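## Task

Put the black cylinder on the blue cube, standing upright and centred, so that it stays there without the robot holding it.

## Robot and tools

Robot: two arms, left_arm and right_arm, each with six joints and a parallel gripper. Expect occasional brief tugs on a held part or nudges to loose objects. Never let an object leave the table, and never let the arms collide or press hard on each other.

Frame: one shared scene frame with its origin on the table top midway between the arms. +z is up, +x reaches out over the table, and left_arm sits on the +y side. The arm names do not match the left or right of any camera image. Each gripper's fingers point along its own +z and close along its own y. The reported hand position is the point between the finger pads, about 1 cm behind the tips; it can be somewhat off, more so when the arm is stretched far.

Tool execute_actions, argument actions: a list holding one item or none. An empty list only returns the current state. An item with rows is a motion: rows is a list of 1 to 15 rows, steps is 1 to 15 (default 15), each step lasting 1/30 s; row k is used on step k and the final row repeats for the remaining steps. An item with only steps (up to 300) is a wait that issues no command. Optional pictures (boolean) turns camera images on or off; they are included by default. A rejected call sends nothing.

Each row is 14 numbers covering both arms, even when only one moves: left_arm waist, shoulder, elbow, wrist pitch, wrist yaw, wrist roll, opening, then right_arm in the same seven-number order. The six joint values are absolute target angles in radians, the same quantities shown under Joint positions, not offsets. Stated ranges per arm: waist -2.618 to 3.054, shoulder 0.000 to 3.142, elbow 0.000 to 3.142, wrist pitch -1.571 to 1.571, wrist yaw -1.571 to 1.571, wrist roll -2.094 to 2.094. True ends may differ by up to 0.036 rad. A target more than 0.036 rad beyond a stated end, and further out than the current angle, gets the call refused; a target past the real end is clipped there and reported as "joint sent to its limit" (possibly referring to an earlier action). The opening value is an absolute grip command from -1 (closed) to +1 (fully open).

Motion limits: each step, a joint's target is held within a fixed lead of its measured angle (waist 0.202, shoulder 0.258, elbow 0.238, wrist pitch 0.573, wrist yaw and roll 0.522 rad), and if the targets would move the hand over 70 mm from where it is, all are scaled toward the current angles. Large moves therefore take several calls. Friction may leave a joint up to about 0.031 rad short, and changes smaller than that may not register. Between calls the arms keep heading for the last row sent until they settle or a step is HELD; after that only a new action moves them further.

Gripping: grip_measured is the motor position on the -1..+1 scale. Pads meet near -0.94 and each millimetre of object width adds about 0.0208; readings carry a fixed per-gripper error of up to about 0.02. The fingers ride on a spring, so once they touch, grip_measured keeps heading to your number and barely shows contact. Commanding further below the object's width reading squeezes harder, up to roughly 50-62 N per pad; on a rigid flat-sided object the reading settles at most about 0.21 below the width value. Keep sending the same closing number in every row to keep hold. The opening in Joint positions is in metres, 0.093 fully open to 0.000 closed, roughly the pad gap when free; while gripping a rigid object it can sit up to about 12 mm below the object width, and lower for round or soft items.

Result lines: the state line gives each arm's end_effector_position (metres) and end_effector_quat_wxyz. Joint positions and Joint velocities list each arm's joints then the opening. "joint command not followed" means the clearance check altered or blocked some joint targets; the rest of the row still ran. HELD marks steps on which all or part of your row was not sent. Joint torques are total drive outputs with fixed offsets, scale and noise, non-zero even in free air. MOTOR HOT appears from 75 °C; at 90 °C the arm is halted for 10 s, and at 100 °C its motors and gripper let go and the arm drops, both shown as OVER-TEMPERATURE FAULT. Avoid long heavy holds.

Cameras: cam_high, cam_low, cam_left_wrist, cam_right_wrist, each 504x504, in that order; calibration with intrinsics and world-to-camera transforms is given, with small per-scene errors, and wrist camera poses follow the arm joint readings.

Tool zoom_image: camera (one of the four names) and region [x0, y0, x1, y1] in pixels of that camera's latest image, origin top-left, at most 504 by 504; returns a closer look.

Tool finished_scene: argument scene, the integer number of the scene being ended. Release and move clear first. Replying with no tool call ends everything.

Each tool is called after "Emit:" as name([rows], argument=value, ...), one row to a line, values as JSON.

## Session

Emit:
execute_actions(actions=[])

Scene clock: 0.00 s of 4500.00 s.
left_arm: end_effector_position=(+0.2149, +0.4777, +0.1142) grip_measured=+0.988 end_effector_quat_wxyz=(+0.141, +0.157, +0.967, +0.146) | right_arm: end_effector_position=(+0.4044, -0.3117, +0.3989) grip_measured=+0.258 end_effector_quat_wxyz=(+0.700, +0.032, +0.713, -0.033)
Joint positions: left_arm=[ 0.538  0.881  0.718 -1.001 -0.047  0.857  0.093] | right_arm=[ 0.013  1.053  1.054 -0.019  0.011 -0.003  0.058]
Joint velocities: left_arm=[ 0.017  0.022  0.002 -0.037 -0.051 -0.022  0.   ] | right_arm=[ 0.002 -0.012 -0.017  0.007 -0.066  0.022 -0.   ]
Joint torques (N m, as the arm reports them, + toward a larger angle): no reading
Motor temperatures (°C, as the motors report them): left_arm=[28 27 26 27 26 29] | right_arm=[28 29 29 29 26 26]

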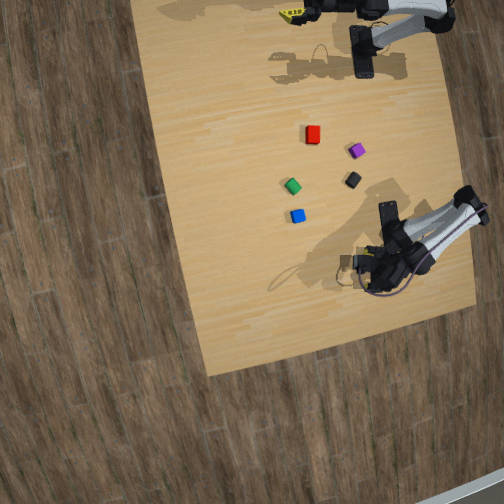

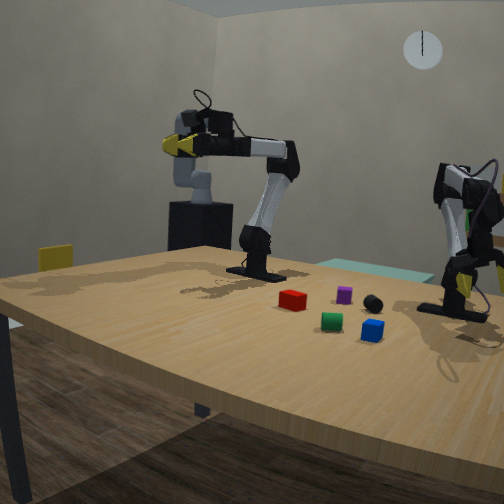

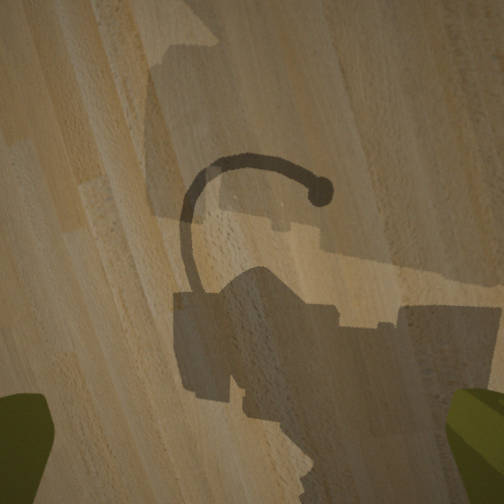

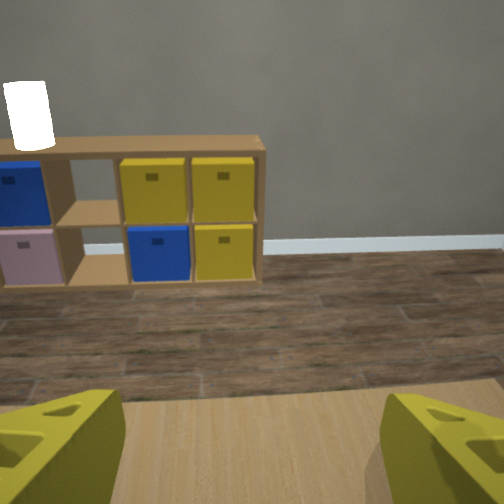

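Emit:
zoom_image(camera="cam_high", region=[270, 110, 400, 240])

Emit:
zoom_image(camera="cam_low", region=[270, 260, 400, 360])

Region (270, 110, 400, 240) of cam_high's 504x504 image, scaled by 3.877, with more detail than that image has.

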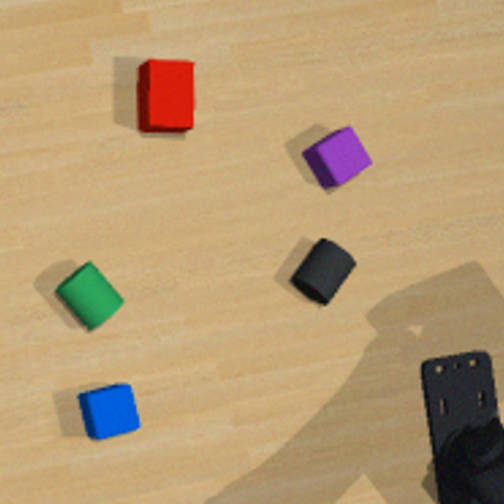

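Region (270, 260, 400, 360) of cam_low's 504x504 image, scaled by 3.877, with more detail than that image has; it fills the top 388 rows of this view, and the rest is white.

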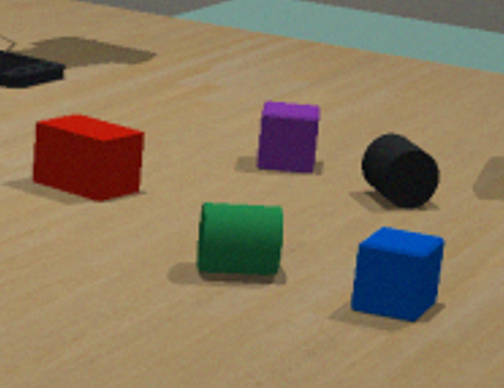

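Emit:
execute_actions([
  {"rows":[[-0.6,0.881,0.718,-1.001,-0.047,0.857,1,0.013,1.053,1.054,-0.019,0.011,-0.003,0.258]],"steps":15},
], pictures=false)

Emit:
execute_actions([
  {"steps":30},
])

Scene clock: 62.87 s of 4500.00 s.
left_arm: end_effector_position=(+0.2218, +0.2716, +0.1150) grip_measured=+0.988 end_effector_quat_wxyz=(+0.201, +0.630, +0.749, +0.053) | right_arm: end_effector_position=(+0.4044, -0.3117, +0.3977) grip_measured=+0.258 end_effector_quat_wxyz=(+0.698, +0.032, +0.714, -0.033)
Joint positions: left_arm=[-0.54   0.881  0.718 -0.992 -0.044  0.855  0.093] | right_arm=[ 0.013  1.053  1.054 -0.024  0.011 -0.003  0.058]
Joint velocities: left_arm=[-1.346  0.032  0.002  0.022  0.125 -0.066  0.001] | right_arm=[-0.002 -0.002 -0.012  0.037 -0.081 -0.066 -0.001]
Joint torques (N m, as the arm reports them, + toward a larger angle): left_arm=[ 1.67 -0.57  7.42  1.03 -0.15 -0.03] | right_arm=[-0.21 -2.7   9.68  2.07  0.04  0.  ]
Motor temperatures (°C, as the motors report them): left_arm=[28 27 32 30 26 29] | right_arm=[28 30 35 37 26 26]
Steps of this call (steps 1 to 90: nothing new was sent; then 59.37 s passed at rest; steps 91 to 105: all 15 steps of this action). Readings (joint positions):
91: left_arm=[0.501 0.881 0.718 -1.001 -0.060 0.855] | right_arm=[0.013 1.053 1.054 -0.024 0.011 -0.003]
92: left_arm=[0.427 0.881 0.718 -1.000 -0.060 0.855] | right_arm=[0.013 1.053 1.054 -0.024 0.011 -0.003]
94: left_arm=[0.274 0.881 0.718 -0.996 -0.056 0.855] | right_arm=[0.013 1.053 1.054 -0.024 0.011 -0.003]
98: left_arm=[-0.029 0.881 0.718 -0.993 -0.052 0.855] | right_arm=[0.013 1.053 1.054 -0.024 0.011 -0.003]
105: the state above

Scene clock: 63.87 s of 4500.00 s.
left_arm: end_effector_position=(+0.2160, +0.2621, +0.1150) grip_measured=+0.988 end_effector_quat_wxyz=(+0.202, +0.649, +0.732, +0.045) | right_arm: end_effector_position=(+0.4044, -0.3117, +0.3977) grip_measured=+0.258 end_effector_quat_wxyz=(+0.698, +0.032, +0.714, -0.033)
Joint positions: left_arm=[-0.592  0.881  0.718 -0.992 -0.04   0.855  0.093] | right_arm=[ 0.013  1.053  1.054 -0.024  0.011 -0.003  0.058]
Joint velocities: left_arm=[-0.002  0.007 -0.002 -0.007  0.022 -0.022  0.   ] | right_arm=[-0.007  0.007 -0.002 -0.007  0.037  0.022  0.001]
Joint torques (N m, as the arm reports them, + toward a larger angle): left_arm=[-0.37 -0.18  7.2   0.96  0.02 -0.06] | right_arm=[-0.2  -2.71  9.7   2.06  0.04  0.01]
Motor temperatures (°C, as the motors report them): left_arm=[28 27 32 30 26 29] | right_arm=[28 30 35 37 26 26]
Steps of this call (steps 1 to 30: the robot went on to your last target). Readings (joint positions):
1: left_arm=[-0.573 0.881 0.718 -0.992 -0.041 0.855] | right_arm=[0.013 1.053 1.054 -0.024 0.011 -0.003]
2: left_arm=[-0.587 0.881 0.718 -0.992 -0.040 0.855] | right_arm=[0.013 1.053 1.054 -0.024 0.011 -0.003]
4: left_arm=[-0.592 0.881 0.718 -0.992 -0.040 0.855] | right_arm=[0.013 1.053 1.054 -0.024 0.011 -0.003]
8: left_arm=[-0.592 0.881 0.718 -0.992 -0.040 0.855] | right_arm=[0.013 1.053 1.054 -0.024 0.011 -0.003]
30: the state above
All arms were judged still, so your last target was given up. Only a new action makes them travel on or press farther. Fingers that are still opening or closing keep moving.
camera_calibration (this result's frames):
cam_left_wrist: T_world_to_cam=[[-0.936003, -0.148319, -0.319218, 0.278177], [-0.211262, 0.962099, 0.172435, -0.189227], [0.281544, 0.228839, -0.931862, 0.0690958], [0, 0, 0, 1]] pos_world=[0.200944, 0.207502, 0.185816]
cam_right_wrist: T_world_to_cam=[[-0.0825501, -0.996464, 0.0156302, -0.284312], [-0.446196, 0.0229312, -0.894641, 0.581462], [0.89112, -0.0808269, -0.446512, -0.12759], [0, 0, 0, 1]] pos_world=[0.349674, -0.306953, 0.467673]

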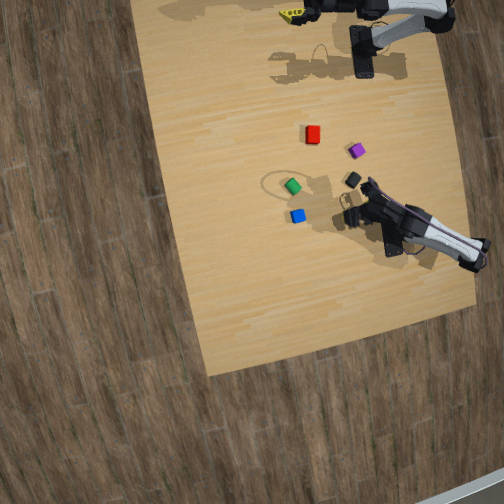

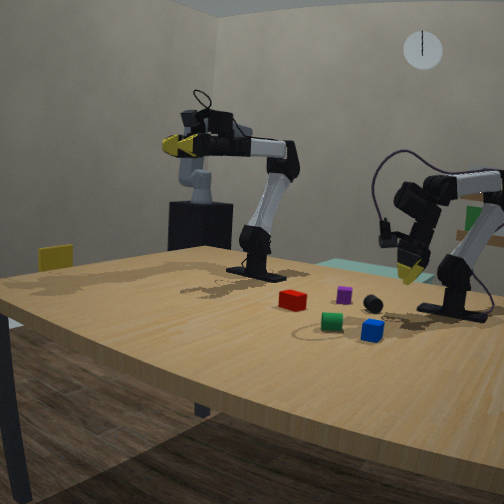

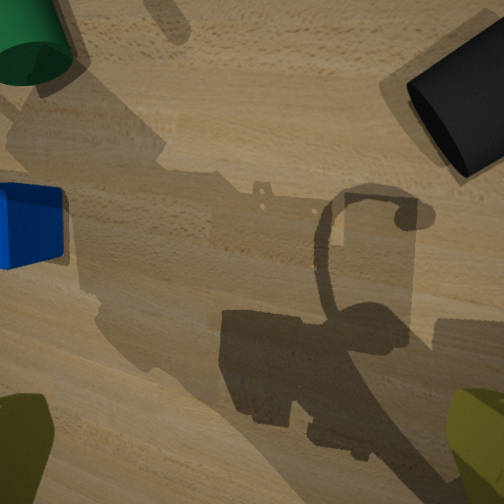

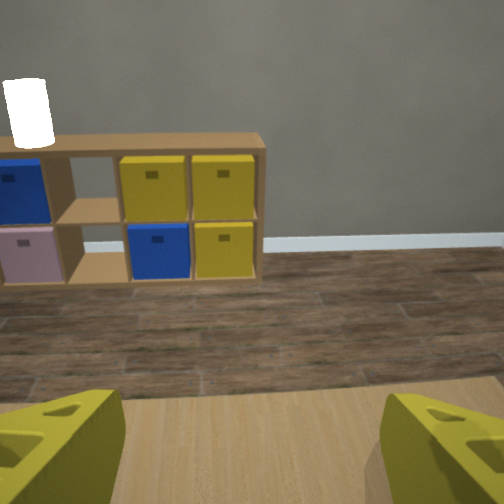

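Emit:
execute_actions([
  {"rows":[[-0.595,0.90,0.725,-0.996,-0.025,0.78,1,0.013,1.053,1.054,-0.024,0.011,-0.003,0.258],[-0.598,0.92,0.733,-1.001,-0.01,0.70,1,0.013,1.053,1.054,-0.024,0.011,-0.003,0.258],[-0.604,0.955,0.748,-1.01,0.02,0.55,1,0.013,1.053,1.054,-0.024,0.011,-0.003,0.258],[-0.61,0.99,0.763,-1.018,0.055,0.39,1,0.013,1.053,1.054,-0.024,0.011,-0.003,0.258],[-0.617,1.03,0.778,-1.027,0.086,0.24,1,0.013,1.053,1.054,-0.024,0.011,-0.003,0.258],[-0.623,1.067,0.794,-1.036,0.117,0.09,1,0.013,1.053,1.054,-0.024,0.011,-0.003,0.258],[-0.63,1.105,0.809,-1.045,0.15,-0.07,1,0.013,1.053,1.054,-0.024,0.011,-0.003,0.258],[-0.636,1.14,0.824,-1.054,0.18,-0.22,1,0.013,1.053,1.054,-0.024,0.011,-0.003,0.258],[-0.642,1.18,0.839,-1.062,0.21,-0.375,1,0.013,1.053,1.054,-0.024,0.011,-0.003,0.258],[-0.648,1.216,0.854,-1.071,0.243,-0.53,1,0.013,1.053,1.054,-0.024,0.011,-0.003,0.258],[-0.655,1.254,0.869,-1.08,0.275,-0.68,1,0.013,1.053,1.054,-0.024,0.011,-0.003,0.258],[-0.661,1.29,0.884,-1.089,0.306,-0.84,1,0.013,1.053,1.054,-0.024,0.011,-0.003,0.258],[-0.667,1.33,0.90,-1.098,0.337,-0.99,1,0.013,1.053,1.054,-0.024,0.011,-0.003,0.258],[-0.675,1.375,0.92,-1.11,0.38,-1.2,1,0.013,1.053,1.054,-0.024,0.011,-0.003,0.258],[-0.686,1.44,0.945,-1.124,0.432,-1.452,1,0.013,1.053,1.054,-0.024,0.011,-0.003,0.258]],"steps":15},
], pictures=false)

Emit:
execute_actions([
  {"steps":20},
])

Scene clock: 109.20 s of 4500.00 s.
left_arm: end_effector_position=(+0.1898, +0.1982, +0.0854) grip_measured=+0.989 end_effector_quat_wxyz=(-0.040, +0.154, +0.978, -0.134) | right_arm: end_effector_position=(+0.4044, -0.3117, +0.3966) grip_measured=+0.258 end_effector_quat_wxyz=(+0.697, +0.032, +0.716, -0.033)
Joint positions: left_arm=[-0.662  1.329  0.894 -1.07   0.273 -0.371  0.093] | right_arm=[ 0.013  1.053  1.054 -0.028  0.011 -0.003  0.058]
Joint velocities: left_arm=[-0.247  1.331  0.623 -0.3    1.092 -2.806  0.   ] | right_arm=[ 0.007  0.002 -0.022  0.007 -0.022 -0.022  0.001]
Joint torques (N m, as the arm reports them, + toward a larger angle): left_arm=[-0.58 -1.12  7.16  0.54  0.3  -0.13] | right_arm=[-0.2  -2.69  9.69  2.06  0.04  0.01]
Motor temperatures (°C, as the motors report them): left_arm=[28 27 34 30 26 29] | right_arm=[28 30 37 39 26 26]
Steps of this call (steps 1 to 90: nothing new was sent; then 41.83 s passed at rest; steps 91 to 105: all 15 steps of this action). Readings (joint positions):
91: left_arm=[-0.592 0.881 0.718 -0.992 -0.040 0.845] | right_arm=[0.013 1.053 1.054 -0.024 0.011 -0.003]
92: left_arm=[-0.592 0.883 0.718 -0.992 -0.036 0.821] | right_arm=[0.013 1.053 1.054 -0.025 0.011 -0.003]
94: left_arm=[-0.595 0.914 0.728 -1.000 -0.015 0.706] | right_arm=[0.013 1.053 1.054 -0.027 0.011 -0.003]
98: left_arm=[-0.617 1.058 0.783 -1.018 0.069 0.324] | right_arm=[0.013 1.053 1.054 -0.028 0.011 -0.003]
105: the state above

Scene clock: 109.87 s of 4500.00 s.
left_arm: end_effector_position=(+0.1682, +0.1805, +0.0815) grip_measured=+0.989 end_effector_quat_wxyz=(-0.194, -0.354, +0.911, -0.083) | right_arm: end_effector_position=(+0.4044, -0.3117, +0.3965) grip_measured=+0.258 end_effector_quat_wxyz=(+0.697, +0.032, +0.716, -0.033)
Joint positions: left_arm=[-0.679  1.428  0.923 -1.113  0.423 -1.423  0.093] | right_arm=[ 0.013  1.053  1.054 -0.029  0.011 -0.003  0.058]
Joint velocities: left_arm=[ 0.007 -0.022  0.012 -0.007  0.022 -0.198 -0.001] | right_arm=[ 0.007 -0.012 -0.007  0.022 -0.007 -0.022  0.   ]
Joint torques (N m, as the arm reports them, + toward a larger angle): left_arm=[-0.42 -3.13  7.55  0.04  0.42 -0.14] | right_arm=[-0.21 -2.72  9.7   2.07  0.04  0.01]
Motor temperatures (°C, as the motors report them): left_arm=[28 27 34 30 26 29] | right_arm=[28 30 37 39 26 26]
Steps of this call (steps 1 to 20: the robot went on to your last target). Readings (joint positions):
1: left_arm=[-0.670 1.371 0.911 -1.076 0.305 -0.470] | right_arm=[0.013 1.053 1.054 -0.028 0.011 -0.003]
2: left_arm=[-0.675 1.402 0.920 -1.076 0.330 -0.569] | right_arm=[0.013 1.053 1.054 -0.029 0.011 -0.003]
4: left_arm=[-0.679 1.426 0.923 -1.081 0.366 -0.767] | right_arm=[0.013 1.053 1.054 -0.029 0.011 -0.003]
8: left_arm=[-0.679 1.428 0.923 -1.102 0.401 -1.137] | right_arm=[0.013 1.053 1.054 -0.029 0.011 -0.003]
20: the state above
camera_calibration (this result's frames):
cam_left_wrist: T_world_to_cam=[[0.679576, -0.733159, 0.0255782, 0.0163442], [-0.491222, -0.428872, 0.758136, 0.135308], [-0.544864, -0.527776, -0.651595, 0.322695], [0, 0, 0, 1]] pos_world=[0.231184, 0.240323, 0.107267]
cam_right_wrist: T_world_to_cam=[[-0.0824728, -0.996471, 0.0156374, -0.28433], [-0.450613, 0.0232904, -0.892416, 0.581389], [0.888902, -0.0806465, -0.450943, -0.125389], [0, 0, 0, 1]] pos_world=[0.34999, -0.306979, 0.466743]

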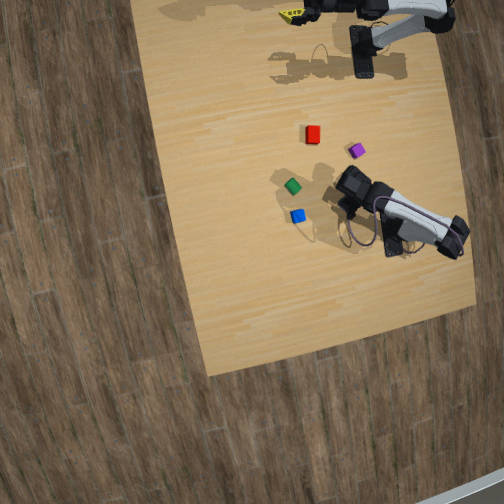

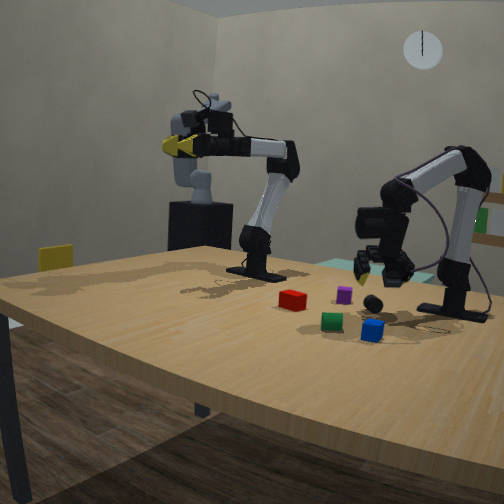

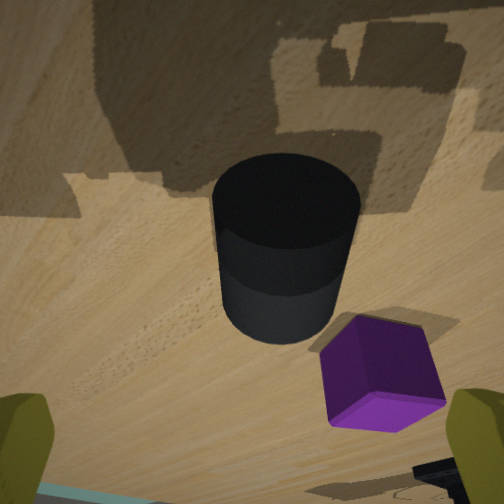

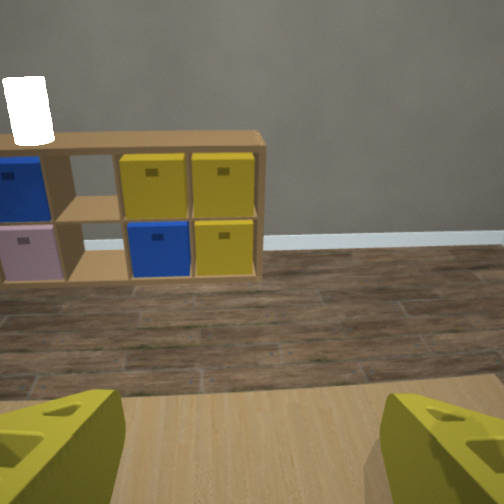

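Emit:
execute_actions([
  {"rows":[[-0.685,1.44,0.92,-1.09,0.43,-1.45,1,0.013,1.053,1.054,-0.024,0.011,-0.003,0.258],[-0.69,1.455,0.915,-1.07,0.435,-1.46,1,0.013,1.053,1.054,-0.024,0.011,-0.003,0.258],[-0.695,1.47,0.905,-1.05,0.44,-1.47,1,0.013,1.053,1.054,-0.024,0.011,-0.003,0.258],[-0.70,1.48,0.895,-1.03,0.44,-1.48,1,0.013,1.053,1.054,-0.024,0.011,-0.003,0.258],[-0.70,1.492,0.885,-1.01,0.44,-1.48,1,0.013,1.053,1.054,-0.024,0.011,-0.003,0.258],[-0.70,1.504,0.875,-0.99,0.44,-1.48,1,0.013,1.053,1.054,-0.024,0.011,-0.003,0.258],[-0.70,1.516,0.863,-0.97,0.44,-1.48,1,0.013,1.053,1.054,-0.024,0.011,-0.003,0.258],[-0.70,1.528,0.852,-0.95,0.44,-1.48,1,0.013,1.053,1.054,-0.024,0.011,-0.003,0.258],[-0.70,1.54,0.84,-0.93,0.44,-1.48,1,0.013,1.053,1.054,-0.024,0.011,-0.003,0.258],[-0.70,1.55,0.83,-0.91,0.44,-1.48,1,0.013,1.053,1.054,-0.024,0.011,-0.003,0.258],[-0.70,1.56,0.82,-0.89,0.44,-1.48,1,0.013,1.053,1.054,-0.024,0.011,-0.003,0.258],[-0.70,1.57,0.81,-0.87,0.44,-1.48,1,0.013,1.053,1.054,-0.024,0.011,-0.003,0.258],[-0.70,1.578,0.803,-0.85,0.44,-1.48,1,0.013,1.053,1.054,-0.024,0.011,-0.003,0.258],[-0.70,1.582,0.797,-0.835,0.44,-1.48,1,0.013,1.053,1.054,-0.024,0.011,-0.003,0.258]],"steps":15},
], pictures=false)

Emit:
execute_actions([
  {"steps":10},
])

Scene clock: 146.70 s of 4500.00 s.
left_arm: end_effector_position=(+0.1713, +0.1721, +0.0320) grip_measured=+0.989 end_effector_quat_wxyz=(-0.205, -0.371, +0.903, -0.071) | right_arm: end_effector_position=(+0.4044, -0.3117, +0.3965) grip_measured=+0.258 end_effector_quat_wxyz=(+0.697, +0.032, +0.716, -0.033)
Joint positions: left_arm=[-0.692  1.558  0.825 -0.905  0.433 -1.47   0.093] | right_arm=[ 0.013  1.053  1.054 -0.029  0.011 -0.003  0.058]
Joint velocities: left_arm=[-0.002  0.164 -0.188  0.418  0.022  0.007 -0.001] | right_arm=[-0.012 -0.017 -0.007 -0.007  0.066  0.051 -0.   ]
Joint torques (N m, as the arm reports them, + toward a larger angle): left_arm=[-0.27 -3.84  4.52  0.17  0.37 -0.17] | right_arm=[-0.2  -2.72  9.69  2.06  0.04  0.01]
Motor temperatures (°C, as the motors report them): left_arm=[28 28 35 28 26 29] | right_arm=[28 31 38 41 26 26]
Steps of this call (steps 1 to 30: the robot went on to your last target; steps 31 to 90: nothing new was sent; then 33.33 s passed at rest; steps 91 to 105: all 15 steps of this action). Readings (joint positions):
91: left_arm=[-0.679 1.428 0.923 -1.112 0.425 -1.444] | right_arm=[0.013 1.053 1.054 -0.029 0.011 -0.003]
92: left_arm=[-0.679 1.428 0.923 -1.108 0.425 -1.445] | right_arm=[0.013 1.053 1.054 -0.029 0.011 -0.003]
94: left_arm=[-0.683 1.436 0.923 -1.090 0.428 -1.452] | right_arm=[0.013 1.053 1.054 -0.029 0.011 -0.003]
98: left_arm=[-0.692 1.480 0.904 -1.024 0.433 -1.463] | right_arm=[0.013 1.053 1.054 -0.029 0.011 -0.003]
105: the state above

Scene clock: 147.03 s of 4500.00 s.
left_arm: end_effector_position=(+0.1787, +0.1659, +0.0287) grip_measured=+0.989 end_effector_quat_wxyz=(-0.196, -0.368, +0.905, -0.090) | right_arm: end_effector_position=(+0.4044, -0.3117, +0.3965) grip_measured=+0.258 end_effector_quat_wxyz=(+0.697, +0.032, +0.716, -0.033)
Joint positions: left_arm=[-0.692  1.563  0.818 -0.849  0.433 -1.471  0.093] | right_arm=[ 0.013  1.053  1.054 -0.029  0.011 -0.003  0.058]
Joint velocities: left_arm=[-0.012  0.002 -0.017  0.022 -0.037 -0.007  0.   ] | right_arm=[-0.007 -0.012 -0.007  0.022 -0.037 -0.066  0.   ]
Joint torques (N m, as the arm reports them, + toward a larger angle): left_arm=[-0.29 -3.59  4.19  0.28  0.38 -0.17] | right_arm=[-0.21 -2.7   9.7   2.07  0.04  0.  ]
Motor temperatures (°C, as the motors report them): left_arm=[28 28 35 28 26 29] | right_arm=[28 31 38 41 26 26]
Steps of this call (steps 1 to 10: the robot went on to your last target). Readings (joint positions):
1: left_arm=[-0.692 1.562 0.821 -0.894 0.433 -1.470] | right_arm=[0.013 1.053 1.054 -0.029 0.011 -0.003]
2: left_arm=[-0.692 1.563 0.819 -0.886 0.433 -1.471] | right_arm=[0.013 1.053 1.054 -0.029 0.011 -0.003]
4: left_arm=[-0.692 1.563 0.818 -0.871 0.433 -1.471] | right_arm=[0.013 1.053 1.054 -0.029 0.011 -0.003]
8: left_arm=[-0.692 1.563 0.818 -0.853 0.433 -1.471] | right_arm=[0.013 1.053 1.054 -0.029 0.011 -0.003]
10: the state above
camera_calibration (this result's frames):
cam_left_wrist: T_world_to_cam=[[0.702343, -0.711206, 0.0299919, -0.00800261], [-0.475581, -0.43747, 0.763179, 0.172718], [-0.529657, -0.550278, -0.64549, 0.287177], [0, 0, 0, 1]] pos_world=[0.239867, 0.227894, 0.0537956]
cam_right_wrist: T_world_to_cam=[[-0.0824728, -0.996471, 0.0156374, -0.28433], [-0.450613, 0.0232904, -0.892416, 0.581389], [0.888902, -0.0806465, -0.450943, -0.125389], [0, 0, 0, 1]] pos_world=[0.34999, -0.306979, 0.466743]

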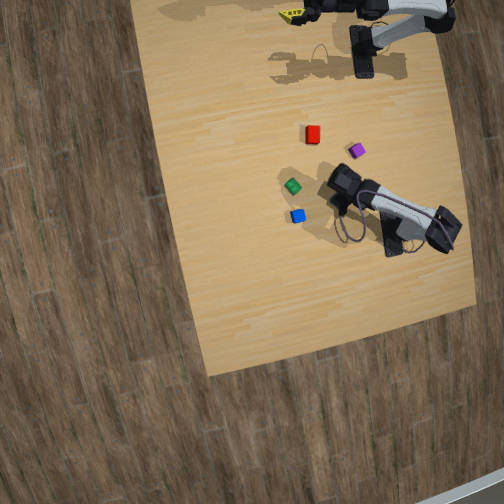

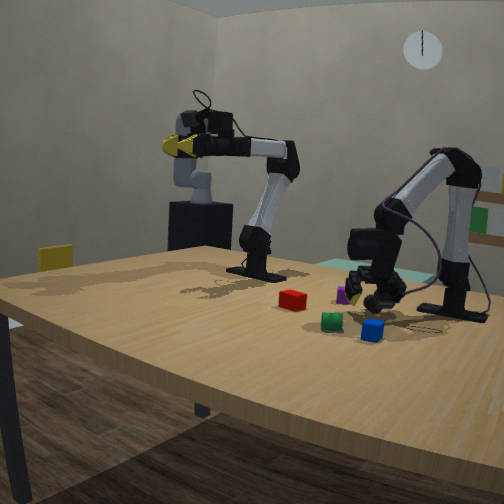

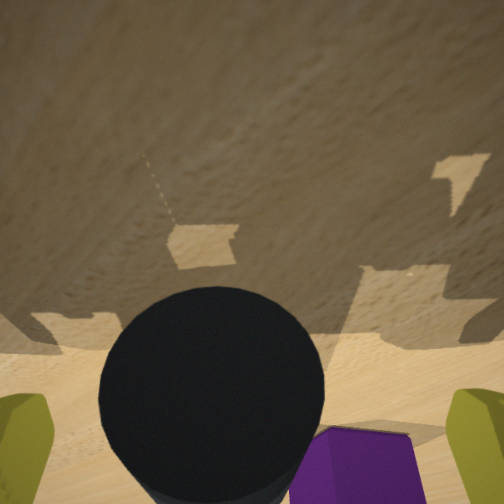

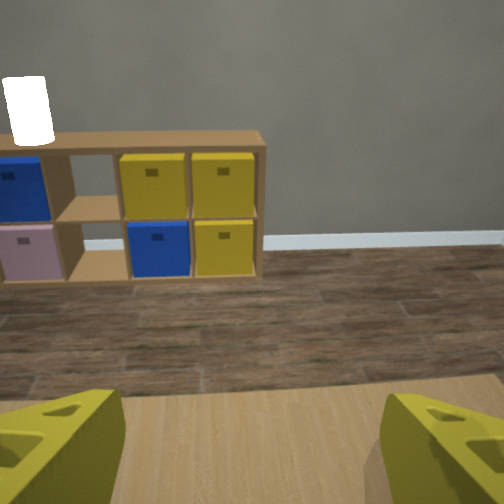

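Emit:
execute_actions([
  {"rows":[[-0.70,1.57,0.79,-0.845,0.44,-1.48,1,0.013,1.053,1.054,-0.024,0.011,-0.003,0.258],[-0.70,1.57,0.778,-0.845,0.44,-1.48,1,0.013,1.053,1.054,-0.024,0.011,-0.003,0.258]],"steps":10},
])

Scene clock: 155.47 s of 4500.00 s.
left_arm: end_effector_position=(+0.1759, +0.1682, +0.0256) grip_measured=+0.989 end_effector_quat_wxyz=(-0.198, -0.369, +0.904, -0.086) | right_arm: end_effector_position=(+0.4044, -0.3117, +0.3965) grip_measured=+0.258 end_effector_quat_wxyz=(+0.697, +0.032, +0.716, -0.033)
Joint positions: left_arm=[-0.692  1.563  0.804 -0.843  0.434 -1.472  0.093] | right_arm=[ 0.013  1.053  1.054 -0.029  0.011 -0.003  0.058]
Joint velocities: left_arm=[ 0.012 -0.002  0.007  0.007  0.066 -0.007 -0.   ] | right_arm=[ 0.002  0.002 -0.002 -0.022 -0.037  0.007  0.001]
Joint torques (N m, as the arm reports them, + toward a larger angle): left_arm=[-0.56 -4.73  3.98  0.19  0.43 -0.16] | right_arm=[-0.21 -2.71  9.69  2.07  0.04  0.  ]
Motor temperatures (°C, as the motors report them): left_arm=[28 28 34 28 26 29] | right_arm=[28 31 38 41 26 26]
Steps of this call (steps 1 to 30: the robot went on to your last target; steps 31 to 90: nothing new was sent; then 5.10 s passed at rest; steps 91 to 100: all 10 steps of this action). Readings (joint positions):
91: left_arm=[-0.692 1.563 0.818 -0.844 0.433 -1.472] | right_arm=[0.013 1.053 1.054 -0.029 0.011 -0.003]
92: left_arm=[-0.692 1.563 0.817 -0.843 0.433 -1.472] | right_arm=[0.013 1.053 1.054 -0.029 0.011 -0.003]
94: left_arm=[-0.692 1.563 0.811 -0.843 0.434 -1.472] | right_arm=[0.013 1.053 1.054 -0.029 0.011 -0.003]
98: left_arm=[-0.692 1.563 0.804 -0.843 0.434 -1.472] | right_arm=[0.013 1.053 1.054 -0.029 0.011 -0.003]
100: the state above
camera_calibration (this result's frames):
cam_left_wrist: T_world_to_cam=[[0.702765, -0.711086, 0.0218873, -0.00416027], [-0.470483, -0.441461, 0.76404, 0.17458], [-0.533636, -0.547238, -0.644797, 0.285067], [0, 0, 0, 1]] pos_world=[0.237183, 0.230112, 0.0505152]
cam_right_wrist: T_world_to_cam=[[-0.0824728, -0.996471, 0.0156374, -0.28433], [-0.450613, 0.0232904, -0.892416, 0.581389], [0.888902, -0.0806465, -0.450943, -0.125389], [0, 0, 0, 1]] pos_world=[0.34999, -0.306979, 0.466743]

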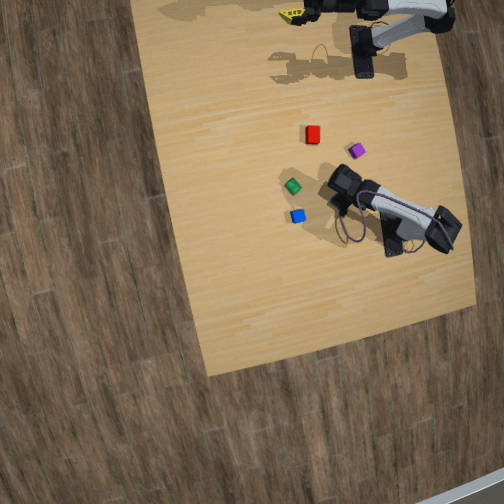

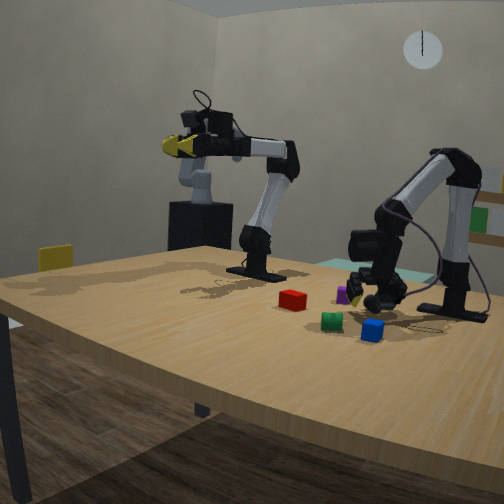

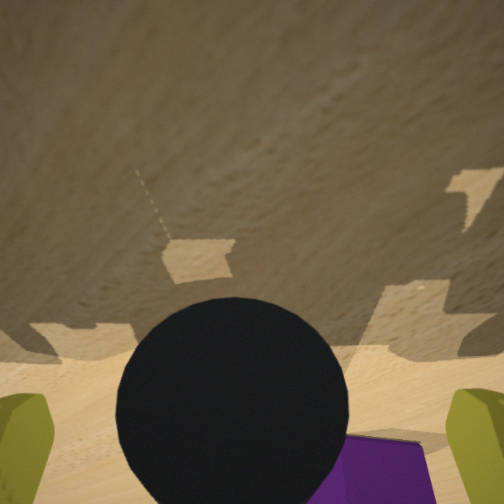

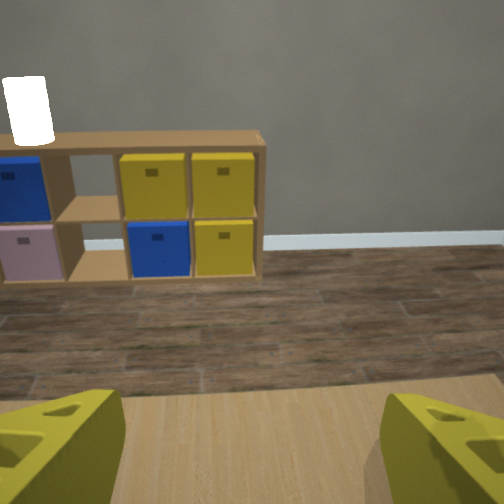

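Emit:
execute_actions([
  {"rows":[[-0.70,1.57,0.77,-0.845,0.44,-1.48,0.6,0.013,1.053,1.054,-0.024,0.011,-0.003,0.258],[-0.70,1.57,0.77,-0.845,0.44,-1.48,0.2,0.013,1.053,1.054,-0.024,0.011,-0.003,0.258],[-0.70,1.57,0.77,-0.845,0.44,-1.48,-0.4,0.013,1.053,1.054,-0.024,0.011,-0.003,0.258]],"steps":15},
], pictures=false)

Emit:
execute_actions([
  {"steps":15},
])

Scene clock: 162.57 s of 4500.00 s.
left_arm: end_effector_position=(+0.1759, +0.1682, +0.0256) grip_measured=-0.340 end_effector_quat_wxyz=(-0.198, -0.369, +0.904, -0.086) | right_arm: end_effector_position=(+0.4044, -0.3117, +0.3965) grip_measured=+0.258 end_effector_quat_wxyz=(+0.697, +0.032, +0.716, -0.033)
Joint positions: left_arm=[-0.692  1.563  0.804 -0.843  0.434 -1.472  0.029] | right_arm=[ 0.013  1.053  1.054 -0.029  0.011 -0.003  0.058]
Joint velocities: left_arm=[-0.017  0.007 -0.017  0.066  0.007 -0.037 -0.   ] | right_arm=[-0.007  0.017 -0.012 -0.037  0.022 -0.022 -0.001]
Joint torques (N m, as the arm reports them, + toward a larger angle): left_arm=[-0.28 -4.43  3.33  0.12  0.33 -0.15] | right_arm=[-0.2  -2.71  9.69  2.06  0.04  0.01]
Motor temperatures (°C, as the motors report them): left_arm=[28 29 34 28 26 29] | right_arm=[28 31 39 41 26 26]
Steps of this call (steps 1 to 15: the robot went on to your last target; steps 16 to 90: nothing new was sent; then 3.60 s passed at rest; steps 91 to 105: all 15 steps of this action). Readings (joint positions):
91: left_arm=[-0.692 1.563 0.804 -0.843 0.434 -1.472] | right_arm=[0.013 1.053 1.054 -0.029 0.011 -0.003]
92: left_arm=[-0.692 1.563 0.804 -0.843 0.434 -1.472] | right_arm=[0.013 1.053 1.054 -0.029 0.011 -0.003]
94: left_arm=[-0.692 1.563 0.804 -0.843 0.434 -1.472] | right_arm=[0.013 1.053 1.054 -0.029 0.011 -0.003]
98: left_arm=[-0.692 1.563 0.804 -0.843 0.434 -1.472] | right_arm=[0.013 1.053 1.054 -0.029 0.011 -0.003]
105: the state above

Scene clock: 163.07 s of 4500.00 s.
left_arm: end_effector_position=(+0.1759, +0.1682, +0.0256) grip_measured=-0.340 end_effector_quat_wxyz=(-0.198, -0.369, +0.904, -0.086) | right_arm: end_effector_position=(+0.4044, -0.3117, +0.3965) grip_measured=+0.258 end_effector_quat_wxyz=(+0.697, +0.032, +0.716, -0.033)
Joint positions: left_arm=[-0.692  1.563  0.804 -0.843  0.434 -1.472  0.029] | right_arm=[ 0.013  1.053  1.054 -0.029  0.011 -0.003  0.058]
Joint velocities: left_arm=[ 0.007 -0.002  0.017  0.051 -0.007 -0.037 -0.001] | right_arm=[-0.007 -0.002 -0.002 -0.022 -0.022 -0.007 -0.   ]
Joint torques (N m, as the arm reports them, + toward a larger angle): left_arm=[-0.43 -4.75  3.6   0.14  0.35 -0.13] | right_arm=[-0.2  -2.7   9.68  2.06  0.04  0.01]
Motor temperatures (°C, as the motors report them): left_arm=[28 29 34 28 26 29] | right_arm=[28 31 39 41 26 26]
Steps of this call (steps 1 to 15: the robot went on to your last target). Readings (joint positions):
1: left_arm=[-0.692 1.563 0.804 -0.843 0.434 -1.472] | right_arm=[0.013 1.053 1.054 -0.029 0.011 -0.003]
2: left_arm=[-0.692 1.563 0.804 -0.843 0.434 -1.472] | right_arm=[0.013 1.053 1.054 -0.029 0.011 -0.003]
4: left_arm=[-0.692 1.563 0.804 -0.843 0.434 -1.472] | right_arm=[0.013 1.053 1.054 -0.029 0.011 -0.003]
8: left_arm=[-0.692 1.563 0.804 -0.843 0.434 -1.472] | right_arm=[0.013 1.053 1.054 -0.029 0.011 -0.003]
15: the state above
All arms were judged still, so your last target was given up. Only a new action makes them travel on or press farther. Fingers that are still opening or closing keep moving.
camera_calibration (this result's frames):
cam_left_wrist: T_world_to_cam=[[0.703013, -0.710845, 0.0217266, -0.00424036], [-0.470243, -0.441709, 0.764045, 0.17458], [-0.533521, -0.547351, -0.644797, 0.285066], [0, 0, 0, 1]] pos_world=[0.237164, 0.23013, 0.0505151]
cam_right_wrist: T_world_to_cam=[[-0.0824728, -0.996471, 0.0156374, -0.28433], [-0.450613, 0.0232904, -0.892416, 0.581389], [0.888902, -0.0806465, -0.450943, -0.125389], [0, 0, 0, 1]] pos_world=[0.34999, -0.306979, 0.466743]

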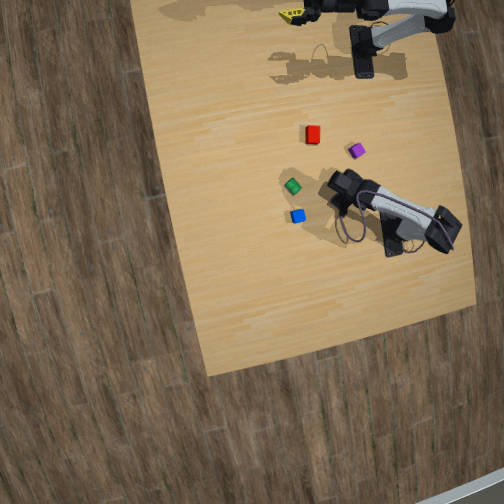

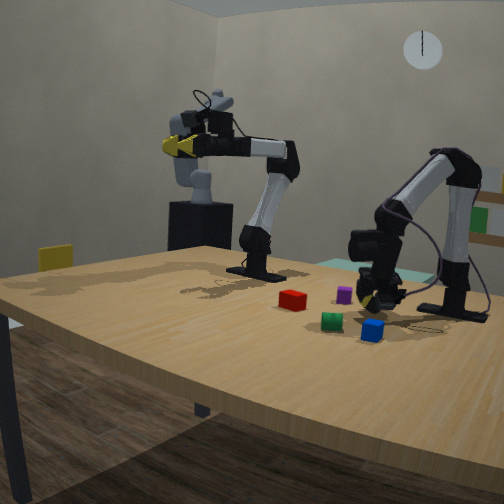

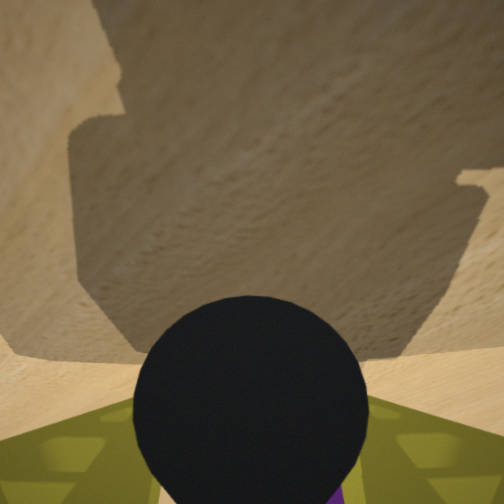

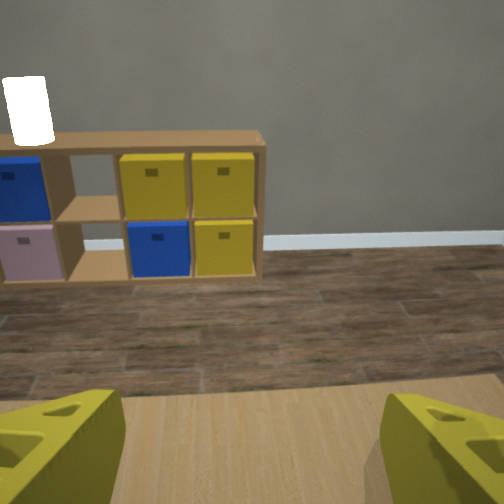

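Emit:
execute_actions([
  {"rows":[[-0.69,1.555,0.83,-0.86,0.434,-1.472,-0.4,0.013,1.053,1.054,-0.024,0.011,-0.003,0.258],[-0.69,1.54,0.845,-0.885,0.434,-1.472,-0.4,0.013,1.053,1.054,-0.024,0.011,-0.003,0.258],[-0.69,1.525,0.86,-0.91,0.434,-1.472,-0.4,0.013,1.053,1.054,-0.024,0.011,-0.003,0.258],[-0.69,1.505,0.875,-0.94,0.434,-1.472,-0.4,0.013,1.053,1.054,-0.024,0.011,-0.003,0.258],[-0.69,1.485,0.89,-0.97,0.434,-1.472,-0.4,0.013,1.053,1.054,-0.024,0.011,-0.003,0.258],[-0.69,1.46,0.905,-1.0,0.434,-1.472,-0.4,0.013,1.053,1.054,-0.024,0.011,-0.003,0.258],[-0.69,1.435,0.92,-1.02,0.434,-1.472,-0.4,0.013,1.053,1.054,-0.024,0.011,-0.003,0.258],[-0.69,1.41,0.93,-1.03,0.43,-1.45,-0.4,0.013,1.053,1.054,-0.024,0.011,-0.003,0.258],[-0.68,1.385,0.93,-1.02,0.42,-1.40,-0.4,0.013,1.053,1.054,-0.024,0.011,-0.003,0.258],[-0.67,1.36,0.92,-0.99,0.40,-1.34,-0.4,0.013,1.053,1.054,-0.024,0.011,-0.003,0.258],[-0.655,1.34,0.905,-0.95,0.38,-1.27,-0.4,0.013,1.053,1.054,-0.024,0.011,-0.003,0.258],[-0.64,1.32,0.89,-0.90,0.36,-1.20,-0.4,0.013,1.053,1.054,-0.024,0.011,-0.003,0.258],[-0.62,1.305,0.875,-0.85,0.34,-1.13,-0.4,0.013,1.053,1.054,-0.024,0.011,-0.003,0.258],[-0.60,1.29,0.86,-0.80,0.32,-1.06,-0.4,0.013,1.053,1.054,-0.024,0.011,-0.003,0.258],[-0.58,1.275,0.845,-0.75,0.30,-0.99,-0.4,0.013,1.053,1.054,-0.024,0.011,-0.003,0.258]],"steps":15},
], pictures=false)

Emit:
execute_actions([
  {"rows":[[-0.56,1.26,0.83,-0.69,0.28,-0.92,-0.4,0.013,1.053,1.054,-0.024,0.011,-0.003,0.258],[-0.54,1.25,0.81,-0.63,0.26,-0.85,-0.4,0.013,1.053,1.054,-0.024,0.011,-0.003,0.258],[-0.52,1.24,0.79,-0.57,0.24,-0.78,-0.4,0.013,1.053,1.054,-0.024,0.011,-0.003,0.258],[-0.50,1.23,0.77,-0.51,0.22,-0.71,-0.4,0.013,1.053,1.054,-0.024,0.011,-0.003,0.258],[-0.48,1.22,0.75,-0.45,0.20,-0.64,-0.4,0.013,1.053,1.054,-0.024,0.011,-0.003,0.258],[-0.46,1.21,0.73,-0.39,0.18,-0.57,-0.4,0.013,1.053,1.054,-0.024,0.011,-0.003,0.258],[-0.44,1.20,0.71,-0.33,0.16,-0.50,-0.4,0.013,1.053,1.054,-0.024,0.011,-0.003,0.258],[-0.42,1.19,0.69,-0.27,0.14,-0.43,-0.4,0.013,1.053,1.054,-0.024,0.011,-0.003,0.258],[-0.40,1.18,0.67,-0.21,0.12,-0.36,-0.4,0.013,1.053,1.054,-0.024,0.011,-0.003,0.258],[-0.38,1.175,0.65,-0.15,0.10,-0.29,-0.4,0.013,1.053,1.054,-0.024,0.011,-0.003,0.258],[-0.36,1.17,0.63,-0.09,0.08,-0.22,-0.4,0.013,1.053,1.054,-0.024,0.011,-0.003,0.258],[-0.34,1.17,0.61,-0.03,0.06,-0.15,-0.4,0.013,1.053,1.054,-0.024,0.011,-0.003,0.258],[-0.32,1.17,0.59,0.03,0.04,-0.08,-0.4,0.013,1.053,1.054,-0.024,0.011,-0.003,0.258],[-0.30,1.17,0.57,0.09,0.015,-0.02,-0.4,0.013,1.053,1.054,-0.024,0.011,-0.003,0.258],[-0.285,1.17,0.55,0.17,-0.005,0.01,-0.4,0.013,1.053,1.054,-0.024,0.011,-0.003,0.258]],"steps":15},
], pictures=false)

Emit:
execute_actions([
  {"rows":[[-0.285,1.17,0.55,0.19,-0.005,0.01,-0.4,0.013,1.053,1.054,-0.024,0.011,-0.003,0.258],[-0.285,1.17,0.55,0.2,-0.005,0.01,-0.4,0.013,1.053,1.054,-0.024,0.011,-0.003,0.258],[-0.285,1.17,0.55,0.21,-0.005,0.01,-0.4,0.013,1.053,1.054,-0.024,0.011,-0.003,0.258],[-0.285,1.18,0.54,0.23,-0.005,0.01,-0.4,0.013,1.053,1.054,-0.024,0.011,-0.003,0.258],[-0.285,1.195,0.525,0.26,-0.005,0.01,-0.4,0.013,1.053,1.054,-0.024,0.011,-0.003,0.258],[-0.285,1.21,0.51,0.29,-0.005,0.01,-0.4,0.013,1.053,1.054,-0.024,0.011,-0.003,0.258],[-0.285,1.225,0.495,0.32,-0.005,0.01,-0.4,0.013,1.053,1.054,-0.024,0.011,-0.003,0.258],[-0.285,1.24,0.48,0.35,-0.005,0.01,-0.4,0.013,1.053,1.054,-0.024,0.011,-0.003,0.258],[-0.285,1.255,0.465,0.38,-0.005,0.01,-0.4,0.013,1.053,1.054,-0.024,0.011,-0.003,0.258],[-0.285,1.27,0.45,0.41,-0.005,0.01,-0.4,0.013,1.053,1.054,-0.024,0.011,-0.003,0.258],[-0.285,1.285,0.435,0.44,-0.005,0.01,-0.4,0.013,1.053,1.054,-0.024,0.011,-0.003,0.258],[-0.285,1.30,0.42,0.47,-0.005,0.01,-0.4,0.013,1.053,1.054,-0.024,0.011,-0.003,0.258],[-0.285,1.315,0.40,0.495,-0.005,0.01,-0.4,0.013,1.053,1.054,-0.024,0.011,-0.003,0.258],[-0.285,1.33,0.385,0.515,-0.005,0.01,-0.4,0.013,1.053,1.054,-0.024,0.011,-0.003,0.258],[-0.285,1.34,0.37,0.52,-0.005,0.01,-0.4,0.013,1.053,1.054,-0.024,0.011,-0.003,0.258]],"steps":15},
], pictures=false)

Emit:
execute_actions([
  {"steps":12},
])

Scene clock: 200.67 s of 4500.00 s.
left_arm: end_effector_position=(+0.2213, +0.1655, +0.1027) grip_measured=-0.339 end_effector_quat_wxyz=(-0.069, -0.259, +0.938, -0.218) | right_arm: end_effector_position=(+0.4044, -0.3117, +0.3965) grip_measured=+0.258 end_effector_quat_wxyz=(+0.697, +0.032, +0.716, -0.033)
Joint positions: left_arm=[-0.622  1.312  0.897 -0.884  0.377 -1.225  0.029] | right_arm=[ 0.013  1.053  1.054 -0.029  0.011 -0.003  0.058]
Joint velocities: left_arm=[ 0.574 -0.462 -0.271  0.989 -0.476  1.546 -0.001] | right_arm=[ 0.002  0.002 -0.017  0.022  0.095  0.007  0.001]
Joint torques (N m, as the arm reports them, + toward a larger angle): left_arm=[ 0.84 -4.69  4.69  0.63  0.2  -0.03] | right_arm=[-0.21 -2.71  9.69  2.07  0.03  0.01]
Motor temperatures (°C, as the motors report them): left_arm=[28 30 32 28 26 29] | right_arm=[28 31 39 43 26 26]
Steps of this call (steps 1 to 90: nothing new was sent; then 34.10 s passed at rest; steps 91 to 105: all 15 steps of this action). Readings (joint positions):
91: left_arm=[-0.692 1.563 0.804 -0.843 0.434 -1.472] | right_arm=[0.013 1.053 1.054 -0.029 0.011 -0.003]
92: left_arm=[-0.692 1.563 0.807 -0.849 0.434 -1.472] | right_arm=[0.013 1.053 1.054 -0.029 0.011 -0.003]
94: left_arm=[-0.692 1.555 0.824 -0.875 0.434 -1.472] | right_arm=[0.013 1.053 1.054 -0.029 0.011 -0.003]
98: left_arm=[-0.692 1.476 0.884 -0.948 0.434 -1.470] | right_arm=[0.013 1.053 1.054 -0.029 0.011 -0.003]
105: the state above

Scene clock: 201.17 s of 4500.00 s.
left_arm: end_effector_position=(+0.3709, +0.2427, +0.1240) grip_measured=-0.339 end_effector_quat_wxyz=(+0.403, +0.058, +0.899, -0.163) | right_arm: end_effector_position=(+0.4044, -0.3117, +0.3965) grip_measured=+0.258 end_effector_quat_wxyz=(+0.697, +0.032, +0.716, -0.033)
Joint positions: left_arm=[-0.321  1.189  0.611 -0.096  0.09  -0.248  0.029] | right_arm=[ 0.013  1.053  1.054 -0.029  0.011 -0.003  0.058]
Joint velocities: left_arm=[ 0.535 -0.022 -0.564  1.853 -0.593  1.678  0.   ] | right_arm=[-0.002 -0.012 -0.017  0.037 -0.037  0.037 -0.002]
Joint torques (N m, as the arm reports them, + toward a larger angle): left_arm=[ 0.28 -4.89  5.92  1.55  0.09  0.01] | right_arm=[-0.22 -2.7   9.68  2.07  0.04  0.01]
Motor temperatures (°C, as the motors report them): left_arm=[28 30 32 28 26 29] | right_arm=[28 31 39 43 26 26]
Steps of this call (steps 1 to 15: all 15 steps of this action). Readings (joint positions):
1: left_arm=[-0.601 1.297 0.886 -0.847 0.361 -1.168] | right_arm=[0.013 1.053 1.054 -0.029 0.011 -0.003]
2: left_arm=[-0.580 1.283 0.871 -0.806 0.343 -1.109] | right_arm=[0.013 1.053 1.054 -0.029 0.011 -0.003]
4: left_arm=[-0.540 1.262 0.833 -0.712 0.307 -0.984] | right_arm=[0.013 1.053 1.054 -0.029 0.011 -0.003]
8: left_arm=[-0.459 1.227 0.748 -0.505 0.230 -0.720] | right_arm=[0.013 1.053 1.054 -0.029 0.011 -0.003]
15: the state above

Scene clock: 201.67 s of 4500.00 s.
left_arm: end_effector_position=(+0.4009, +0.2595, +0.1153) grip_measured=-0.339 end_effector_quat_wxyz=(+0.529, +0.126, +0.835, -0.085) | right_arm: end_effector_position=(+0.4044, -0.3117, +0.3965) grip_measured=+0.258 end_effector_quat_wxyz=(+0.697, +0.032, +0.716, -0.033)
Joint positions: left_arm=[-0.29   1.297  0.425  0.432  0.005 -0.007  0.029] | right_arm=[ 0.013  1.053  1.054 -0.029  0.011 -0.003  0.058]
Joint velocities: left_arm=[-0.012  0.413 -0.52   0.579 -0.007 -0.007  0.001] | right_arm=[-0.007 -0.002  0.007  0.007 -0.037 -0.007  0.   ]
Joint torques (N m, as the arm reports them, + toward a larger angle): left_arm=[ 0.46 -2.62  5.41  1.87  0.01 -0.04] | right_arm=[-0.2  -2.71  9.69  2.06  0.04  0.01]
Motor temperatures (°C, as the motors report them): left_arm=[28 30 32 28 26 29] | right_arm=[28 31 39 43 26 26]
Steps of this call (steps 1 to 15: all 15 steps of this action). Readings (joint positions):
1: left_arm=[-0.305 1.189 0.594 -0.040 0.070 -0.198] | right_arm=[0.013 1.053 1.054 -0.029 0.011 -0.003]
2: left_arm=[-0.295 1.189 0.583 0.004 0.054 -0.158] | right_arm=[0.013 1.053 1.054 -0.029 0.011 -0.003]
4: left_arm=[-0.290 1.189 0.572 0.075 0.032 -0.100] | right_arm=[0.013 1.053 1.054 -0.029 0.011 -0.003]
8: left_arm=[-0.290 1.193 0.538 0.223 0.015 -0.040] | right_arm=[0.013 1.053 1.054 -0.029 0.011 -0.003]
15: the state above

Scene clock: 202.07 s of 4500.00 s.
left_arm: end_effector_position=(+0.3983, +0.2607, +0.1053) grip_measured=-0.339 end_effector_quat_wxyz=(+0.532, +0.128, +0.833, -0.082) | right_arm: end_effector_position=(+0.4044, -0.3117, +0.3965) grip_measured=+0.258 end_effector_quat_wxyz=(+0.697, +0.032, +0.716, -0.033)
Joint positions: left_arm=[-0.29   1.325  0.385  0.507  0.003  0.001  0.029] | right_arm=[ 0.013  1.053  1.054 -0.029  0.011 -0.003  0.058]
Joint velocities: left_arm=[ 0.007  0.012 -0.012  0.037  0.007  0.037 -0.   ] | right_arm=[-0.007 -0.007 -0.012  0.022 -0.037 -0.022 -0.001]
Joint torques (N m, as the arm reports them, + toward a larger angle): left_arm=[ 0.59 -2.57  5.88  1.92 -0.02  0.02] | right_arm=[-0.2  -2.73  9.69  2.06  0.04  0.  ]
Motor temperatures (°C, as the motors report them): left_arm=[28 30 32 28 26 29] | right_arm=[28 31 39 43 26 26]
Steps of this call (steps 1 to 12: the robot went on to your last target). Readings (joint positions):
1: left_arm=[-0.290 1.310 0.409 0.445 0.005 -0.005] | right_arm=[0.013 1.053 1.054 -0.029 0.011 -0.003]
2: left_arm=[-0.290 1.318 0.397 0.451 0.004 -0.004] | right_arm=[0.013 1.053 1.054 -0.029 0.011 -0.003]
4: left_arm=[-0.290 1.325 0.385 0.459 0.003 -0.002] | right_arm=[0.013 1.053 1.054 -0.029 0.011 -0.003]
8: left_arm=[-0.290 1.325 0.385 0.491 0.003 -0.000] | right_arm=[0.013 1.053 1.054 -0.029 0.011 -0.003]
12: the state above
camera_calibration (this result's frames):
cam_left_wrist: T_world_to_cam=[[-0.311529, -0.950233, 0.00254778, 0.371967], [-0.725627, 0.23616, -0.646293, 0.332635], [0.613527, -0.203188, -0.763085, -0.0283085], [0, 0, 0, 1]] pos_world=[0.374615, 0.269148, 0.19243]
cam_right_wrist: T_world_to_cam=[[-0.0824728, -0.996471, 0.0156374, -0.28433], [-0.450613, 0.0232904, -0.892416, 0.581389], [0.888902, -0.0806465, -0.450943, -0.125389], [0, 0, 0, 1]] pos_world=[0.34999, -0.306979, 0.466743]

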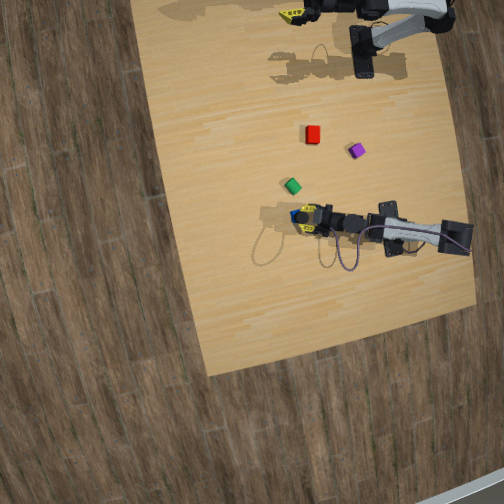

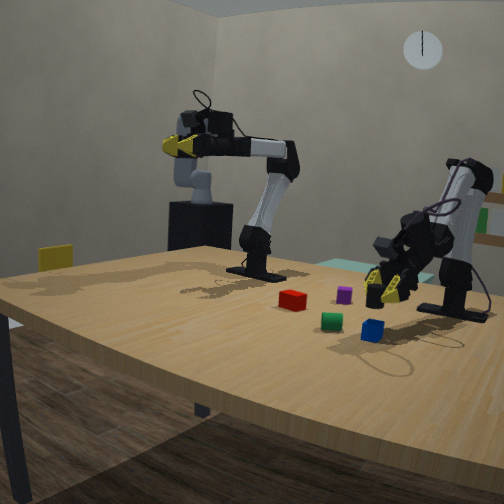

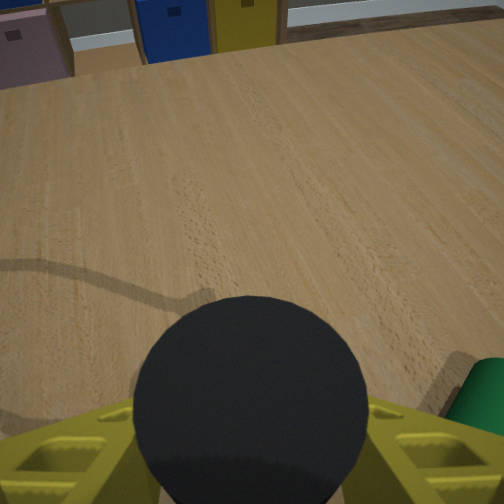

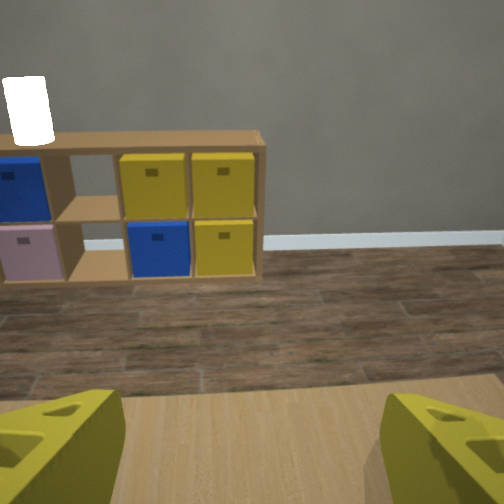

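Emit:
zoom_image(camera="cam_high", region=[270, 185, 340, 255])

Emit:
zoom_image(camera="cam_low", region=[330, 260, 420, 350])

Region (270, 185, 340, 255) of cam_high's 504x504 image, scaled by 7.200, with more detail than that image has.

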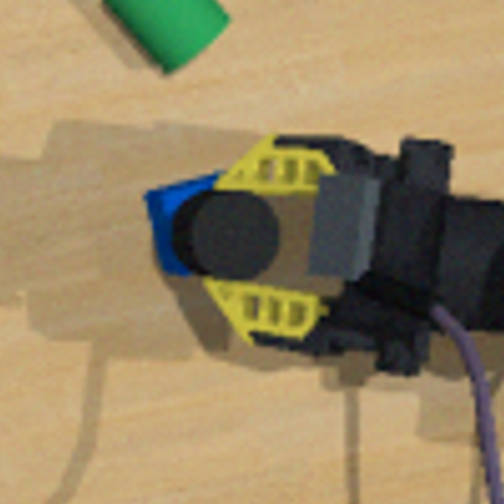

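Region (330, 260, 420, 350) of cam_low's 504x504 image, scaled by 5.600, with more detail than that image has.

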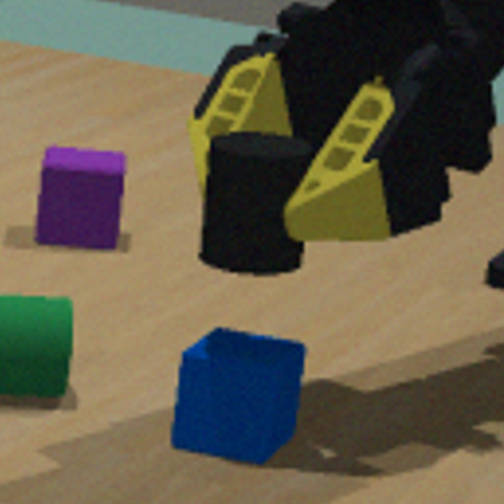

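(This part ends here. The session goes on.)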